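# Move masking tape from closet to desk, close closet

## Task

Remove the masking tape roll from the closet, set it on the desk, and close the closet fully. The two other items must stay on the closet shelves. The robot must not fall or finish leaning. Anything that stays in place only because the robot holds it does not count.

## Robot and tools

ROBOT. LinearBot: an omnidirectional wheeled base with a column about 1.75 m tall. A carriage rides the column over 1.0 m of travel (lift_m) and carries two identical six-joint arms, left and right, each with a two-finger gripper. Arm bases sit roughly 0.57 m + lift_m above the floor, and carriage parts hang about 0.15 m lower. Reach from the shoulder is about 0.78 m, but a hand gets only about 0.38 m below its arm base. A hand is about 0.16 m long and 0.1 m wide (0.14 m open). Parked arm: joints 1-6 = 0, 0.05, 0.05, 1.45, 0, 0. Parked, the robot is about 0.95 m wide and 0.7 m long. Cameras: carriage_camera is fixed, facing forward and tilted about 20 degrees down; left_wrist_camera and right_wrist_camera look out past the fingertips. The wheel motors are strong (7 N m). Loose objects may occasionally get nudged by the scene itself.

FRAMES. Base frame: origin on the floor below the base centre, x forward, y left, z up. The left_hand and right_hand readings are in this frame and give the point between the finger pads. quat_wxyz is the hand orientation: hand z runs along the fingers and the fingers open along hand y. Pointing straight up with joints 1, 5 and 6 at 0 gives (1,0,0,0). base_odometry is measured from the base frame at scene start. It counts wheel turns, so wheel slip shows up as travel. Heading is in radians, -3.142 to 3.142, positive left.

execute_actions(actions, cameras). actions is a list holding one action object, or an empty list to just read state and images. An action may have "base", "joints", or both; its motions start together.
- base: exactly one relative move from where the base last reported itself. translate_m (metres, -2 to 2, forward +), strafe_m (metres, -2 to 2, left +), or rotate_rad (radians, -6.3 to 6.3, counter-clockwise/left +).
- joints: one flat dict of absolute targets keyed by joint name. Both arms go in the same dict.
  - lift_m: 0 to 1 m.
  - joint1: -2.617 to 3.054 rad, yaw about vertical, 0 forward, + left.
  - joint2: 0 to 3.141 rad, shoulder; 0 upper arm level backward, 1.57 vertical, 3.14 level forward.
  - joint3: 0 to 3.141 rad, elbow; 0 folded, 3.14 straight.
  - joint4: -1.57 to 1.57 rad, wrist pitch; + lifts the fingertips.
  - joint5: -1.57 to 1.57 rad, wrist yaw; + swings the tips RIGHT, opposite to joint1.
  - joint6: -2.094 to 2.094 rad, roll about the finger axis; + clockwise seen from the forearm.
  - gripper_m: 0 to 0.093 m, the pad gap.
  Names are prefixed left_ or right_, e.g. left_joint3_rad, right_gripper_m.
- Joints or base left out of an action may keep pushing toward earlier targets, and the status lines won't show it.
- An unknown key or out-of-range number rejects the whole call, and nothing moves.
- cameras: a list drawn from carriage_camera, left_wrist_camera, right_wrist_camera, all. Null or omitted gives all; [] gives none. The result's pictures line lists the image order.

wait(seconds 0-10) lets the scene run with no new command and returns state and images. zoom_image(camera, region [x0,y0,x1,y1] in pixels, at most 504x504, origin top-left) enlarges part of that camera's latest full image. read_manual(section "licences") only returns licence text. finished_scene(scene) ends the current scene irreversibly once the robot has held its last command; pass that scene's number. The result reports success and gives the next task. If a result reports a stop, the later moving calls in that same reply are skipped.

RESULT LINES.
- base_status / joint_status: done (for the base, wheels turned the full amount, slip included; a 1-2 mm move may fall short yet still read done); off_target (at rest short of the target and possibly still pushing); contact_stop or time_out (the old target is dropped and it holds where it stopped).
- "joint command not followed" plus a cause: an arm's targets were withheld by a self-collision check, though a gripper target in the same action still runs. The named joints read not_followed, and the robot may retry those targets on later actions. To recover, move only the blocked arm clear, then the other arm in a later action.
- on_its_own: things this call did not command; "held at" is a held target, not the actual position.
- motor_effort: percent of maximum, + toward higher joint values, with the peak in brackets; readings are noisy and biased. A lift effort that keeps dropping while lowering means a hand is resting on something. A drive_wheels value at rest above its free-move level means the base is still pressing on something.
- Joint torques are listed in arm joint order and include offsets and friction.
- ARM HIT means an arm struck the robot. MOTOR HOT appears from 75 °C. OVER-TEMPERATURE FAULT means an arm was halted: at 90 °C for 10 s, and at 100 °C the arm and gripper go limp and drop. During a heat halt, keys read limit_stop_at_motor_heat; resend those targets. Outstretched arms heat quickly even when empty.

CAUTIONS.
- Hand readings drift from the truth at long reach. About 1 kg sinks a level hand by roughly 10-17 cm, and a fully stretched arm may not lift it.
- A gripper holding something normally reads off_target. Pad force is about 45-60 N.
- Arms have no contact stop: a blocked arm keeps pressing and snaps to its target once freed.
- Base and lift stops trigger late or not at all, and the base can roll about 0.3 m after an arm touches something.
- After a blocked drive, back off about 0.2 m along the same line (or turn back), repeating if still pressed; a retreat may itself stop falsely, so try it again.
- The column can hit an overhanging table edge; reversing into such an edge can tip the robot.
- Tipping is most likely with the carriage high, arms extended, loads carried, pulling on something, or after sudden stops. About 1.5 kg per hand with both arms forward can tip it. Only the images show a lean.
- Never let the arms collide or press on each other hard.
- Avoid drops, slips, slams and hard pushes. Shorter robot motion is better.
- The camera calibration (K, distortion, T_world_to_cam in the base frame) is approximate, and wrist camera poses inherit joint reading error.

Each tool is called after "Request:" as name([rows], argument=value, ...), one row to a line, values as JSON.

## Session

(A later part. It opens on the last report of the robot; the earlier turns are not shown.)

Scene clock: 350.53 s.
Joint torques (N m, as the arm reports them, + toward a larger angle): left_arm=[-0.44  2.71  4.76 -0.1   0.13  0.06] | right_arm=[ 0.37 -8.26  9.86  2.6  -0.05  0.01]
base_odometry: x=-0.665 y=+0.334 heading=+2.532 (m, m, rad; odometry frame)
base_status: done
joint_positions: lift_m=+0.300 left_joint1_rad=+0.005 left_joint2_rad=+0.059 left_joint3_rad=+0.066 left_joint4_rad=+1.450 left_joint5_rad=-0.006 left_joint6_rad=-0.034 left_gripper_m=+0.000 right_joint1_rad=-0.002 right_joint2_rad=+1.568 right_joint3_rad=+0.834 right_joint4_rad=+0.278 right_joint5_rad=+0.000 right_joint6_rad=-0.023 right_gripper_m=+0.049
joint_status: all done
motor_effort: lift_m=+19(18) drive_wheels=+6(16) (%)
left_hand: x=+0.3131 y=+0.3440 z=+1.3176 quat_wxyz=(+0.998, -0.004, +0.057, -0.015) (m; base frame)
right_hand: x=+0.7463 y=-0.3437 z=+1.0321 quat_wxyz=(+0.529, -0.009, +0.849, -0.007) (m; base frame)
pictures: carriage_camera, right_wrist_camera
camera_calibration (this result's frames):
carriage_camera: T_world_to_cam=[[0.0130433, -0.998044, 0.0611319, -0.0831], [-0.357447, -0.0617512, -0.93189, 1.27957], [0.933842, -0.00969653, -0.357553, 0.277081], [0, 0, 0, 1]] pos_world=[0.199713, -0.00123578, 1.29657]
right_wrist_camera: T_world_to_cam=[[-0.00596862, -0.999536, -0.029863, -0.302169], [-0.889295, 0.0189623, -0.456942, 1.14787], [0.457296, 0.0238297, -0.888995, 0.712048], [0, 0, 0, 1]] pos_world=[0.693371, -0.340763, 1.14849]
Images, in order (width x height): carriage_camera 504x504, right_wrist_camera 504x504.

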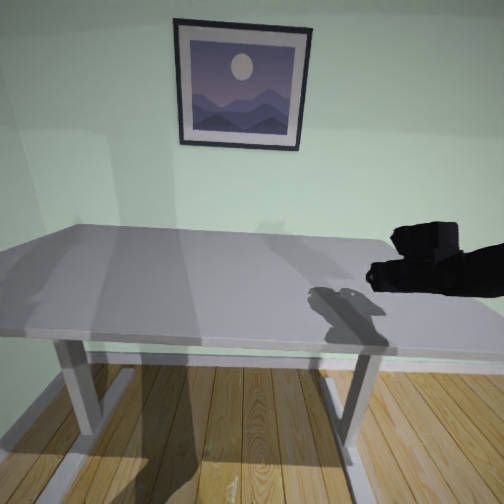

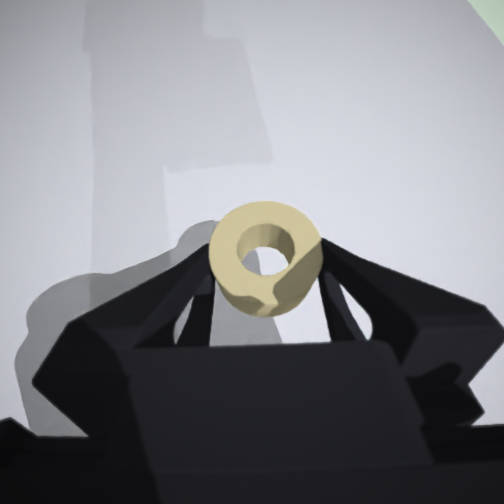

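Request:
execute_actions([
  {"joints":{"lift_m":0.262}},
], cameras=["carriage_camera","right_wrist_camera"])

Scene clock: 356.80 s.
Joint torques (N m, as the arm reports them, + toward a larger angle): left_arm=[-0.45  2.76  4.7  -0.07  0.11  0.03] | right_arm=[ 0.48 -8.5   9.87  2.58 -0.06  0.01]
base_odometry: x=-0.665 y=+0.334 heading=+2.532 (m, m, rad; odometry frame)
base_status: not commanded
joint_positions: lift_m=+0.262 left_joint1_rad=+0.005 left_joint2_rad=+0.059 left_joint3_rad=+0.066 left_joint4_rad=+1.450 left_joint5_rad=-0.005 left_joint6_rad=-0.034 left_gripper_m=+0.000 right_joint1_rad=-0.002 right_joint2_rad=+1.569 right_joint3_rad=+0.834 right_joint4_rad=+0.277 right_joint5_rad=+0.000 right_joint6_rad=-0.023 right_gripper_m=+0.049
joint_status: all done
motor_effort: lift_m=+19(22) drive_wheels=+6(6) (%)
left_hand: x=+0.3130 y=+0.3439 z=+1.2796 quat_wxyz=(+0.998, -0.004, +0.057, -0.015) (m; base frame)
right_hand: x=+0.7462 y=-0.3437 z=+0.9934 quat_wxyz=(+0.528, -0.009, +0.849, -0.007) (m; base frame)
pictures: carriage_camera, right_wrist_camera
camera_calibration (this result's frames):
carriage_camera: T_world_to_cam=[[0.0130433, -0.998044, 0.0611319, -0.080776], [-0.357447, -0.0617512, -0.93189, 1.24414], [0.933842, -0.00969653, -0.357553, 0.263488], [0, 0, 0, 1]] pos_world=[0.199713, -0.00123578, 1.25855]
right_wrist_camera: T_world_to_cam=[[-0.00602557, -0.999536, -0.0298548, -0.30329], [-0.890164, 0.0189638, -0.455245, 1.12911], [0.4556, 0.0238326, -0.889866, 0.679804], [0, 0, 0, 1]] pos_world=[0.693551, -0.340763, 1.1099]
Images, in order (width x height): carriage_camera 504x504, right_wrist_camera 504x504.

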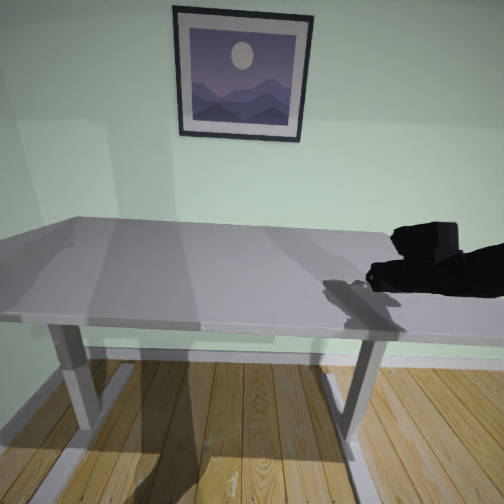

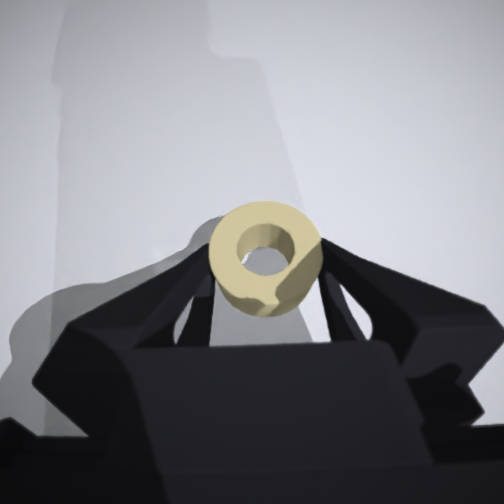

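Request:
execute_actions([
  {"joints":{"lift_m":0.243}},
], cameras=["carriage_camera","right_wrist_camera"])

Scene clock: 360.33 s.
Joint torques (N m, as the arm reports them, + toward a larger angle): left_arm=[-0.41  2.68  4.77 -0.08  0.11  0.01] | right_arm=[ 0.29 -8.57  9.84  2.6  -0.03  0.04]
base_odometry: x=-0.665 y=+0.334 heading=+2.532 (m, m, rad; odometry frame)
base_status: not commanded
joint_positions: lift_m=+0.243 left_joint1_rad=+0.005 left_joint2_rad=+0.059 left_joint3_rad=+0.066 left_joint4_rad=+1.450 left_joint5_rad=-0.005 left_joint6_rad=-0.034 left_gripper_m=+0.000 right_joint1_rad=-0.002 right_joint2_rad=+1.571 right_joint3_rad=+0.834 right_joint4_rad=+0.279 right_joint5_rad=+0.000 right_joint6_rad=-0.023 right_gripper_m=+0.049
joint_status: all done
motor_effort: lift_m=+19(19) drive_wheels=-5(6) (%)
left_hand: x=+0.3130 y=+0.3439 z=+1.2606 quat_wxyz=(+0.998, -0.004, +0.057, -0.015) (m; base frame)
right_hand: x=+0.7464 y=-0.3437 z=+0.9738 quat_wxyz=(+0.528, -0.009, +0.849, -0.007) (m; base frame)
pictures: carriage_camera, right_wrist_camera
camera_calibration (this result's frames):
carriage_camera: T_world_to_cam=[[0.0130433, -0.998044, 0.0611319, -0.0796152], [-0.357447, -0.0617512, -0.93189, 1.22645], [0.933842, -0.00969653, -0.357553, 0.256699], [0, 0, 0, 1]] pos_world=[0.199713, -0.00123578, 1.23957]
right_wrist_camera: T_world_to_cam=[[-0.00604835, -0.999536, -0.0298515, -0.30386], [-0.890512, 0.0189644, -0.454565, 1.11997], [0.45492, 0.0238338, -0.890213, 0.663139], [0, 0, 0, 1]] pos_world=[0.693831, -0.340763, 1.09036]
Images, in order (width x height): carriage_camera 504x504, right_wrist_camera 504x504.

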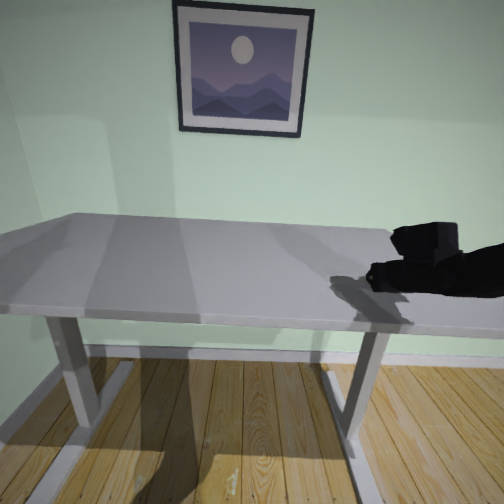

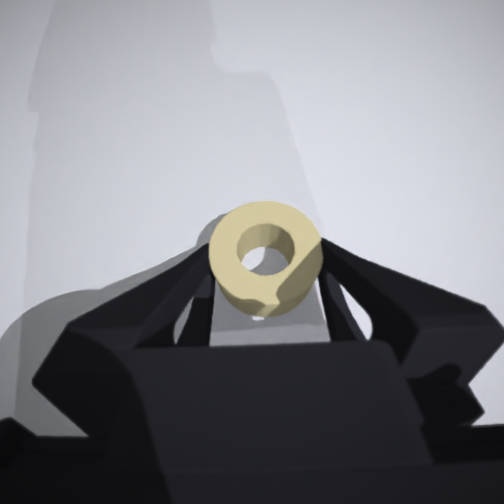

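Request:
execute_actions([
  {"joints":{"lift_m":0.231}},
], cameras=["carriage_camera","right_wrist_camera"])

Scene clock: 362.70 s.
Joint torques (N m, as the arm reports them, + toward a larger angle): left_arm=[-0.49  2.72  4.72 -0.11  0.11  0.04] | right_arm=[ 0.44 -8.68  9.3   2.21 -0.05  0.04]
base_odometry: x=-0.665 y=+0.334 heading=+2.532 (m, m, rad; odometry frame)
base_status: not commanded
joint_positions: lift_m=+0.231 left_joint1_rad=+0.005 left_joint2_rad=+0.059 left_joint3_rad=+0.066 left_joint4_rad=+1.450 left_joint5_rad=-0.005 left_joint6_rad=-0.034 left_gripper_m=+0.000 right_joint1_rad=-0.002 right_joint2_rad=+1.571 right_joint3_rad=+0.839 right_joint4_rad=+0.315 right_joint5_rad=+0.000 right_joint6_rad=-0.023 right_gripper_m=+0.049
joint_status: all done
motor_effort: lift_m=+19(20) drive_wheels=-5(5) (%)
left_hand: x=+0.3130 y=+0.3438 z=+1.2486 quat_wxyz=(+0.998, -0.003, +0.057, -0.015) (m; base frame)
right_hand: x=+0.7515 y=-0.3436 z=+0.9724 quat_wxyz=(+0.545, -0.009, +0.838, -0.007) (m; base frame)
pictures: carriage_camera, right_wrist_camera
camera_calibration (this result's frames):
carriage_camera: T_world_to_cam=[[0.0130433, -0.998044, 0.0611319, -0.0788827], [-0.357447, -0.0617512, -0.93189, 1.21528], [0.933842, -0.00969653, -0.357553, 0.252414], [0, 0, 0, 1]] pos_world=[0.199713, -0.00123578, 1.22758]
right_wrist_camera: T_world_to_cam=[[-0.00444362, -0.999535, -0.0301614, -0.30472], [-0.870665, 0.0187026, -0.491521, 1.1447], [0.491856, 0.0240764, -0.870343, 0.61257], [0, 0, 0, 1]] pos_world=[0.694001, -0.340736, 1.0866]
Images, in order (width x height): carriage_camera 504x504, right_wrist_camera 504x504.

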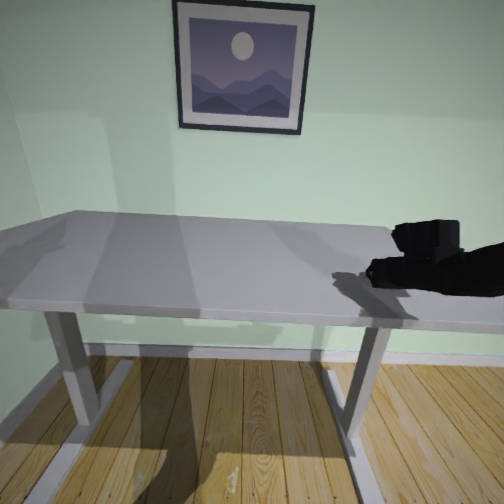

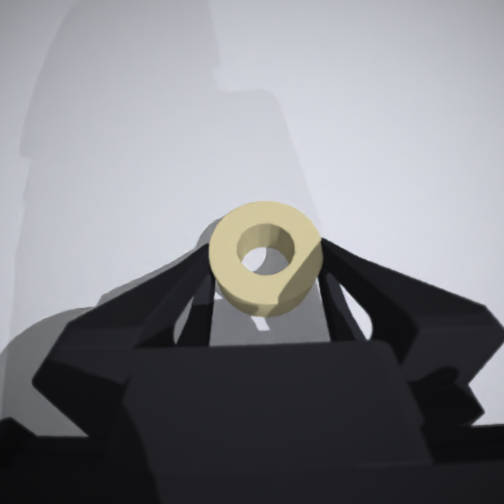

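Contact made. Releasing.

Request:
execute_actions([
  {"joints":{"right_gripper_m":0.09,"lift_m":0.24}},
], cameras=["right_wrist_camera"])

Request:
execute_actions([
  {"joints":{"lift_m":0.3}},
], cameras=["carriage_camera","right_wrist_camera"])

Scene clock: 366.43 s.
Joint torques (N m, as the arm reports them, + toward a larger angle): left_arm=[-0.44  2.66  4.77 -0.09  0.12  0.03] | right_arm=[ 0.31 -8.61  9.32  2.39  0.01  0.04]
base_odometry: x=-0.665 y=+0.334 heading=+2.532 (m, m, rad; odometry frame)
base_status: not commanded
joint_positions: lift_m=+0.240 left_joint1_rad=+0.005 left_joint2_rad=+0.059 left_joint3_rad=+0.066 left_joint4_rad=+1.449 left_joint5_rad=-0.005 left_joint6_rad=-0.034 left_gripper_m=+0.000 right_joint1_rad=-0.002 right_joint2_rad=+1.571 right_joint3_rad=+0.839 right_joint4_rad=+0.296 right_joint5_rad=+0.000 right_joint6_rad=-0.023 right_gripper_m=+0.090
joint_status: all done
motor_effort: lift_m=+18(20) drive_wheels=-5(7) (%)
left_hand: x=+0.3131 y=+0.3438 z=+1.2577 quat_wxyz=(+0.998, -0.003, +0.057, -0.015) (m; base frame)
right_hand: x=+0.7495 y=-0.3437 z=+0.9772 quat_wxyz=(+0.537, -0.009, +0.843, -0.007) (m; base frame)
pictures: right_wrist_camera
camera_calibration (this result's frames):
right_wrist_camera: T_world_to_cam=[[-0.00536402, -0.999537, -0.0299429, -0.30417], [-0.879875, 0.0189461, -0.474828, 1.13606], [0.475175, 0.023799, -0.879569, 0.639155], [0, 0, 0, 1]] pos_world=[0.694252, -0.340764, 1.09251]
Images, in order (width x height): right_wrist_camera 504x504.

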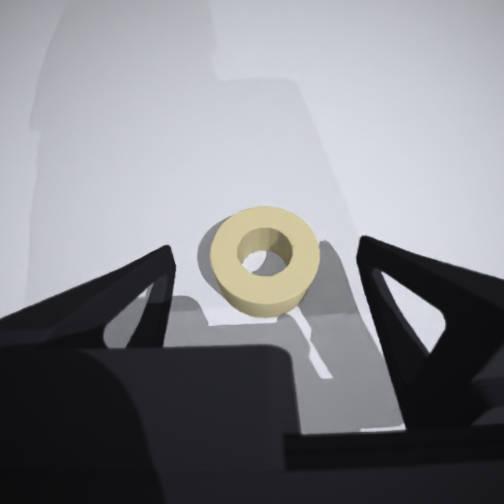

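Scene clock: 367.20 s.
Joint torques (N m, as the arm reports them, + toward a larger angle): left_arm=[-0.48  2.67  4.68 -0.1   0.08  0.03] | right_arm=[ 0.33 -8.76  9.36  2.42 -0.07  0.04]
base_odometry: x=-0.665 y=+0.334 heading=+2.532 (m, m, rad; odometry frame)
base_status: not commanded
joint_positions: lift_m=+0.300 left_joint1_rad=+0.005 left_joint2_rad=+0.059 left_joint3_rad=+0.066 left_joint4_rad=+1.449 left_joint5_rad=-0.004 left_joint6_rad=-0.034 left_gripper_m=+0.000 right_joint1_rad=-0.002 right_joint2_rad=+1.571 right_joint3_rad=+0.839 right_joint4_rad=+0.293 right_joint5_rad=+0.000 right_joint6_rad=-0.023 right_gripper_m=+0.090
joint_status: all done
motor_effort: lift_m=+18(20) drive_wheels=+6(6) (%)
left_hand: x=+0.3131 y=+0.3437 z=+1.3177 quat_wxyz=(+0.998, -0.003, +0.057, -0.015) (m; base frame)
right_hand: x=+0.7492 y=-0.3437 z=+1.0364 quat_wxyz=(+0.536, -0.009, +0.844, -0.007) (m; base frame)
pictures: carriage_camera, right_wrist_camera
camera_calibration (this result's frames):
carriage_camera: T_world_to_cam=[[0.0130433, -0.998044, 0.0611319, -0.0831072], [-0.357447, -0.0617512, -0.93189, 1.27968], [0.933842, -0.00969653, -0.357553, 0.277123], [0, 0, 0, 1]] pos_world=[0.199713, -0.00123578, 1.29669]
right_wrist_camera: T_world_to_cam=[[-0.0054668, -0.999537, -0.0299302, -0.302333], [-0.8815, 0.0189489, -0.471804, 1.16196], [0.472153, 0.0238042, -0.881195, 0.69538], [0, 0, 0, 1]] pos_world=[0.69429, -0.340764, 1.15193]
Images, in order (width x height): carriage_camera 504x504, right_wrist_camera 504x504.

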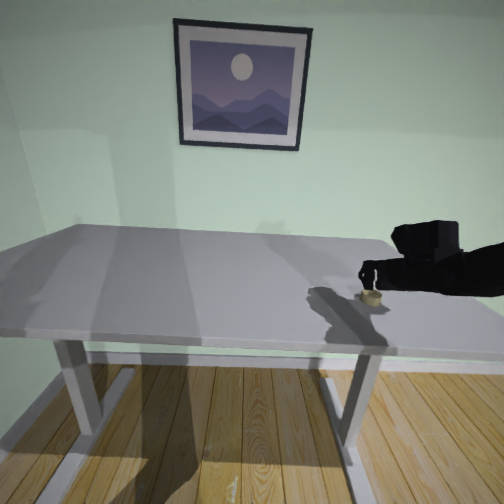

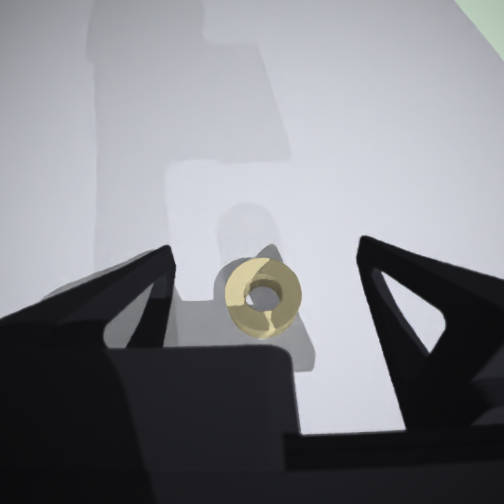

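Request:
execute_actions([
  {"joints":{"right_joint2_rad":0.5,"right_joint3_rad":2.6,"right_joint4_rad":1.5,"right_joint5_rad":0.15}},
], cameras=["carriage_camera","right_wrist_camera"])

Scene clock: 374.17 s.
Joint torques (N m, as the arm reports them, + toward a larger angle): left_arm=[-0.44  2.7   4.8  -0.08  0.08  0.02] | right_arm=[ 0.44 19.59 -5.54 -2.03  0.04  0.09]
base_odometry: x=-0.664 y=+0.334 heading=+2.531 (m, m, rad; odometry frame)
base_status: not commanded
joint_positions: lift_m=+0.300 left_joint1_rad=+0.005 left_joint2_rad=+0.059 left_joint3_rad=+0.066 left_joint4_rad=+1.449 left_joint5_rad=-0.004 left_joint6_rad=-0.034 left_gripper_m=+0.000 right_joint1_rad=-0.002 right_joint2_rad=+0.478 right_joint3_rad=+2.591 right_joint4_rad=+1.517 right_joint5_rad=+0.143 right_joint6_rad=-0.023 right_gripper_m=+0.090
joint_status: all done
motor_effort: lift_m=+18(19) drive_wheels=+6(6) (%)
left_hand: x=+0.3131 y=+0.3437 z=+1.3176 quat_wxyz=(+0.998, -0.003, +0.057, -0.015) (m; base frame)
right_hand: x=-0.3237 y=-0.3664 z=+1.1820 quat_wxyz=(+0.515, +0.046, -0.854, +0.055) (m; base frame)
pictures: carriage_camera, right_wrist_camera
camera_calibration (this result's frames):
carriage_camera: T_world_to_cam=[[0.0130433, -0.998044, 0.0611319, -0.0831027], [-0.357447, -0.0617512, -0.93189, 1.27961], [0.933842, -0.00969653, -0.357553, 0.277097], [0, 0, 0, 1]] pos_world=[0.199713, -0.00123578, 1.29661]
right_wrist_camera: T_world_to_cam=[[0.102539, -0.990844, 0.0878346, -0.427551], [0.143761, 0.102134, 0.984328, -1.07349], [-0.984286, -0.0883046, 0.152917, -0.404086], [0, 0, 0, 1]] pos_world=[-0.19957, -0.349679, 1.15601]
Images, in order (width x height): carriage_camera 504x504, right_wrist_camera 504x504.

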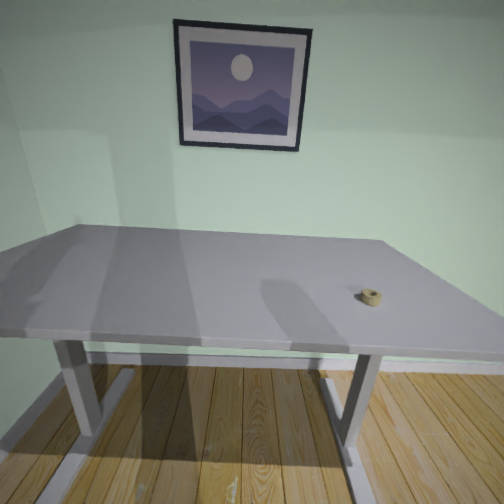

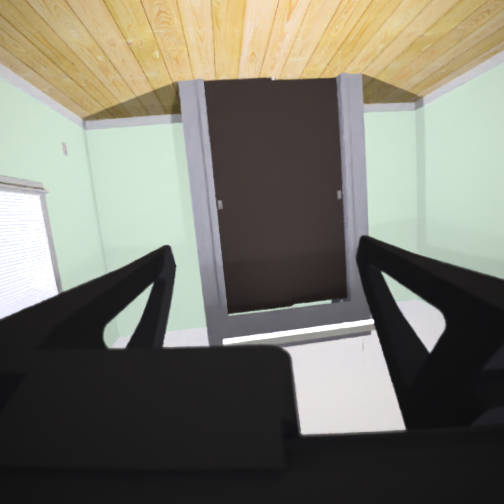

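Closet is shut on both sides. Parking the arm, then finishing.

Request:
execute_actions([
  {"joints":{"right_joint2_rad":0.05,"right_joint3_rad":0.05,"right_joint4_rad":1.45,"right_joint5_rad":0}},
], cameras=["carriage_camera"])

Request:
finished_scene(scene=1)

Scene clock: 378.73 s.
Joint torques (N m, as the arm reports them, + toward a larger angle): left_arm=[-0.41  2.78  4.64 -0.08  0.13  0.03] | right_arm=[ 0.41  5.44  5.64 -0.14 -0.05  0.04]
base_odometry: x=-0.664 y=+0.334 heading=+2.531 (m, m, rad; odometry frame)
base_status: not commanded
joint_positions: lift_m=+0.300 left_joint1_rad=+0.005 left_joint2_rad=+0.059 left_joint3_rad=+0.066 left_joint4_rad=+1.449 left_joint5_rad=-0.004 left_joint6_rad=-0.034 left_gripper_m=+0.000 right_joint1_rad=-0.002 right_joint2_rad=+0.042 right_joint3_rad=+0.058 right_joint4_rad=+1.443 right_joint5_rad=+0.004 right_joint6_rad=-0.023 right_gripper_m=+0.090
joint_status: all done
motor_effort: lift_m=+18(20) drive_wheels=+5(6) (%)
left_hand: x=+0.3131 y=+0.3436 z=+1.3176 quat_wxyz=(+0.998, -0.003, +0.057, -0.015) (m; base frame)
right_hand: x=+0.3120 y=-0.3436 z=+1.3154 quat_wxyz=(+0.998, +0.001, +0.056, -0.012) (m; base frame)
pictures: carriage_camera
camera_calibration (this result's frames):
carriage_camera: T_world_to_cam=[[0.0130433, -0.998044, 0.0611319, -0.0831022], [-0.357447, -0.0617512, -0.93189, 1.2796], [0.933842, -0.00969653, -0.357553, 0.277094], [0, 0, 0, 1]] pos_world=[0.199713, -0.00123578, 1.29661]
Images, in order (width x height): carriage_camera 504x504.

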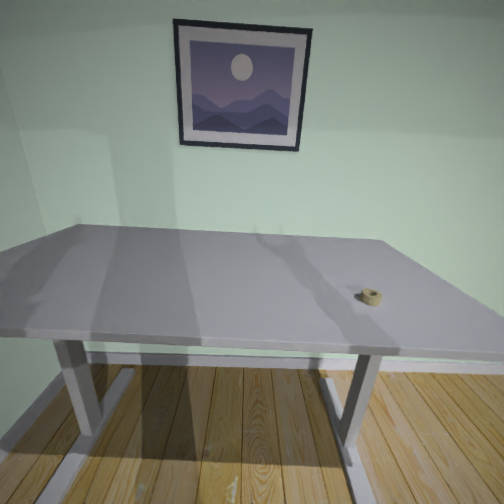

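The scene is finished: the task was done.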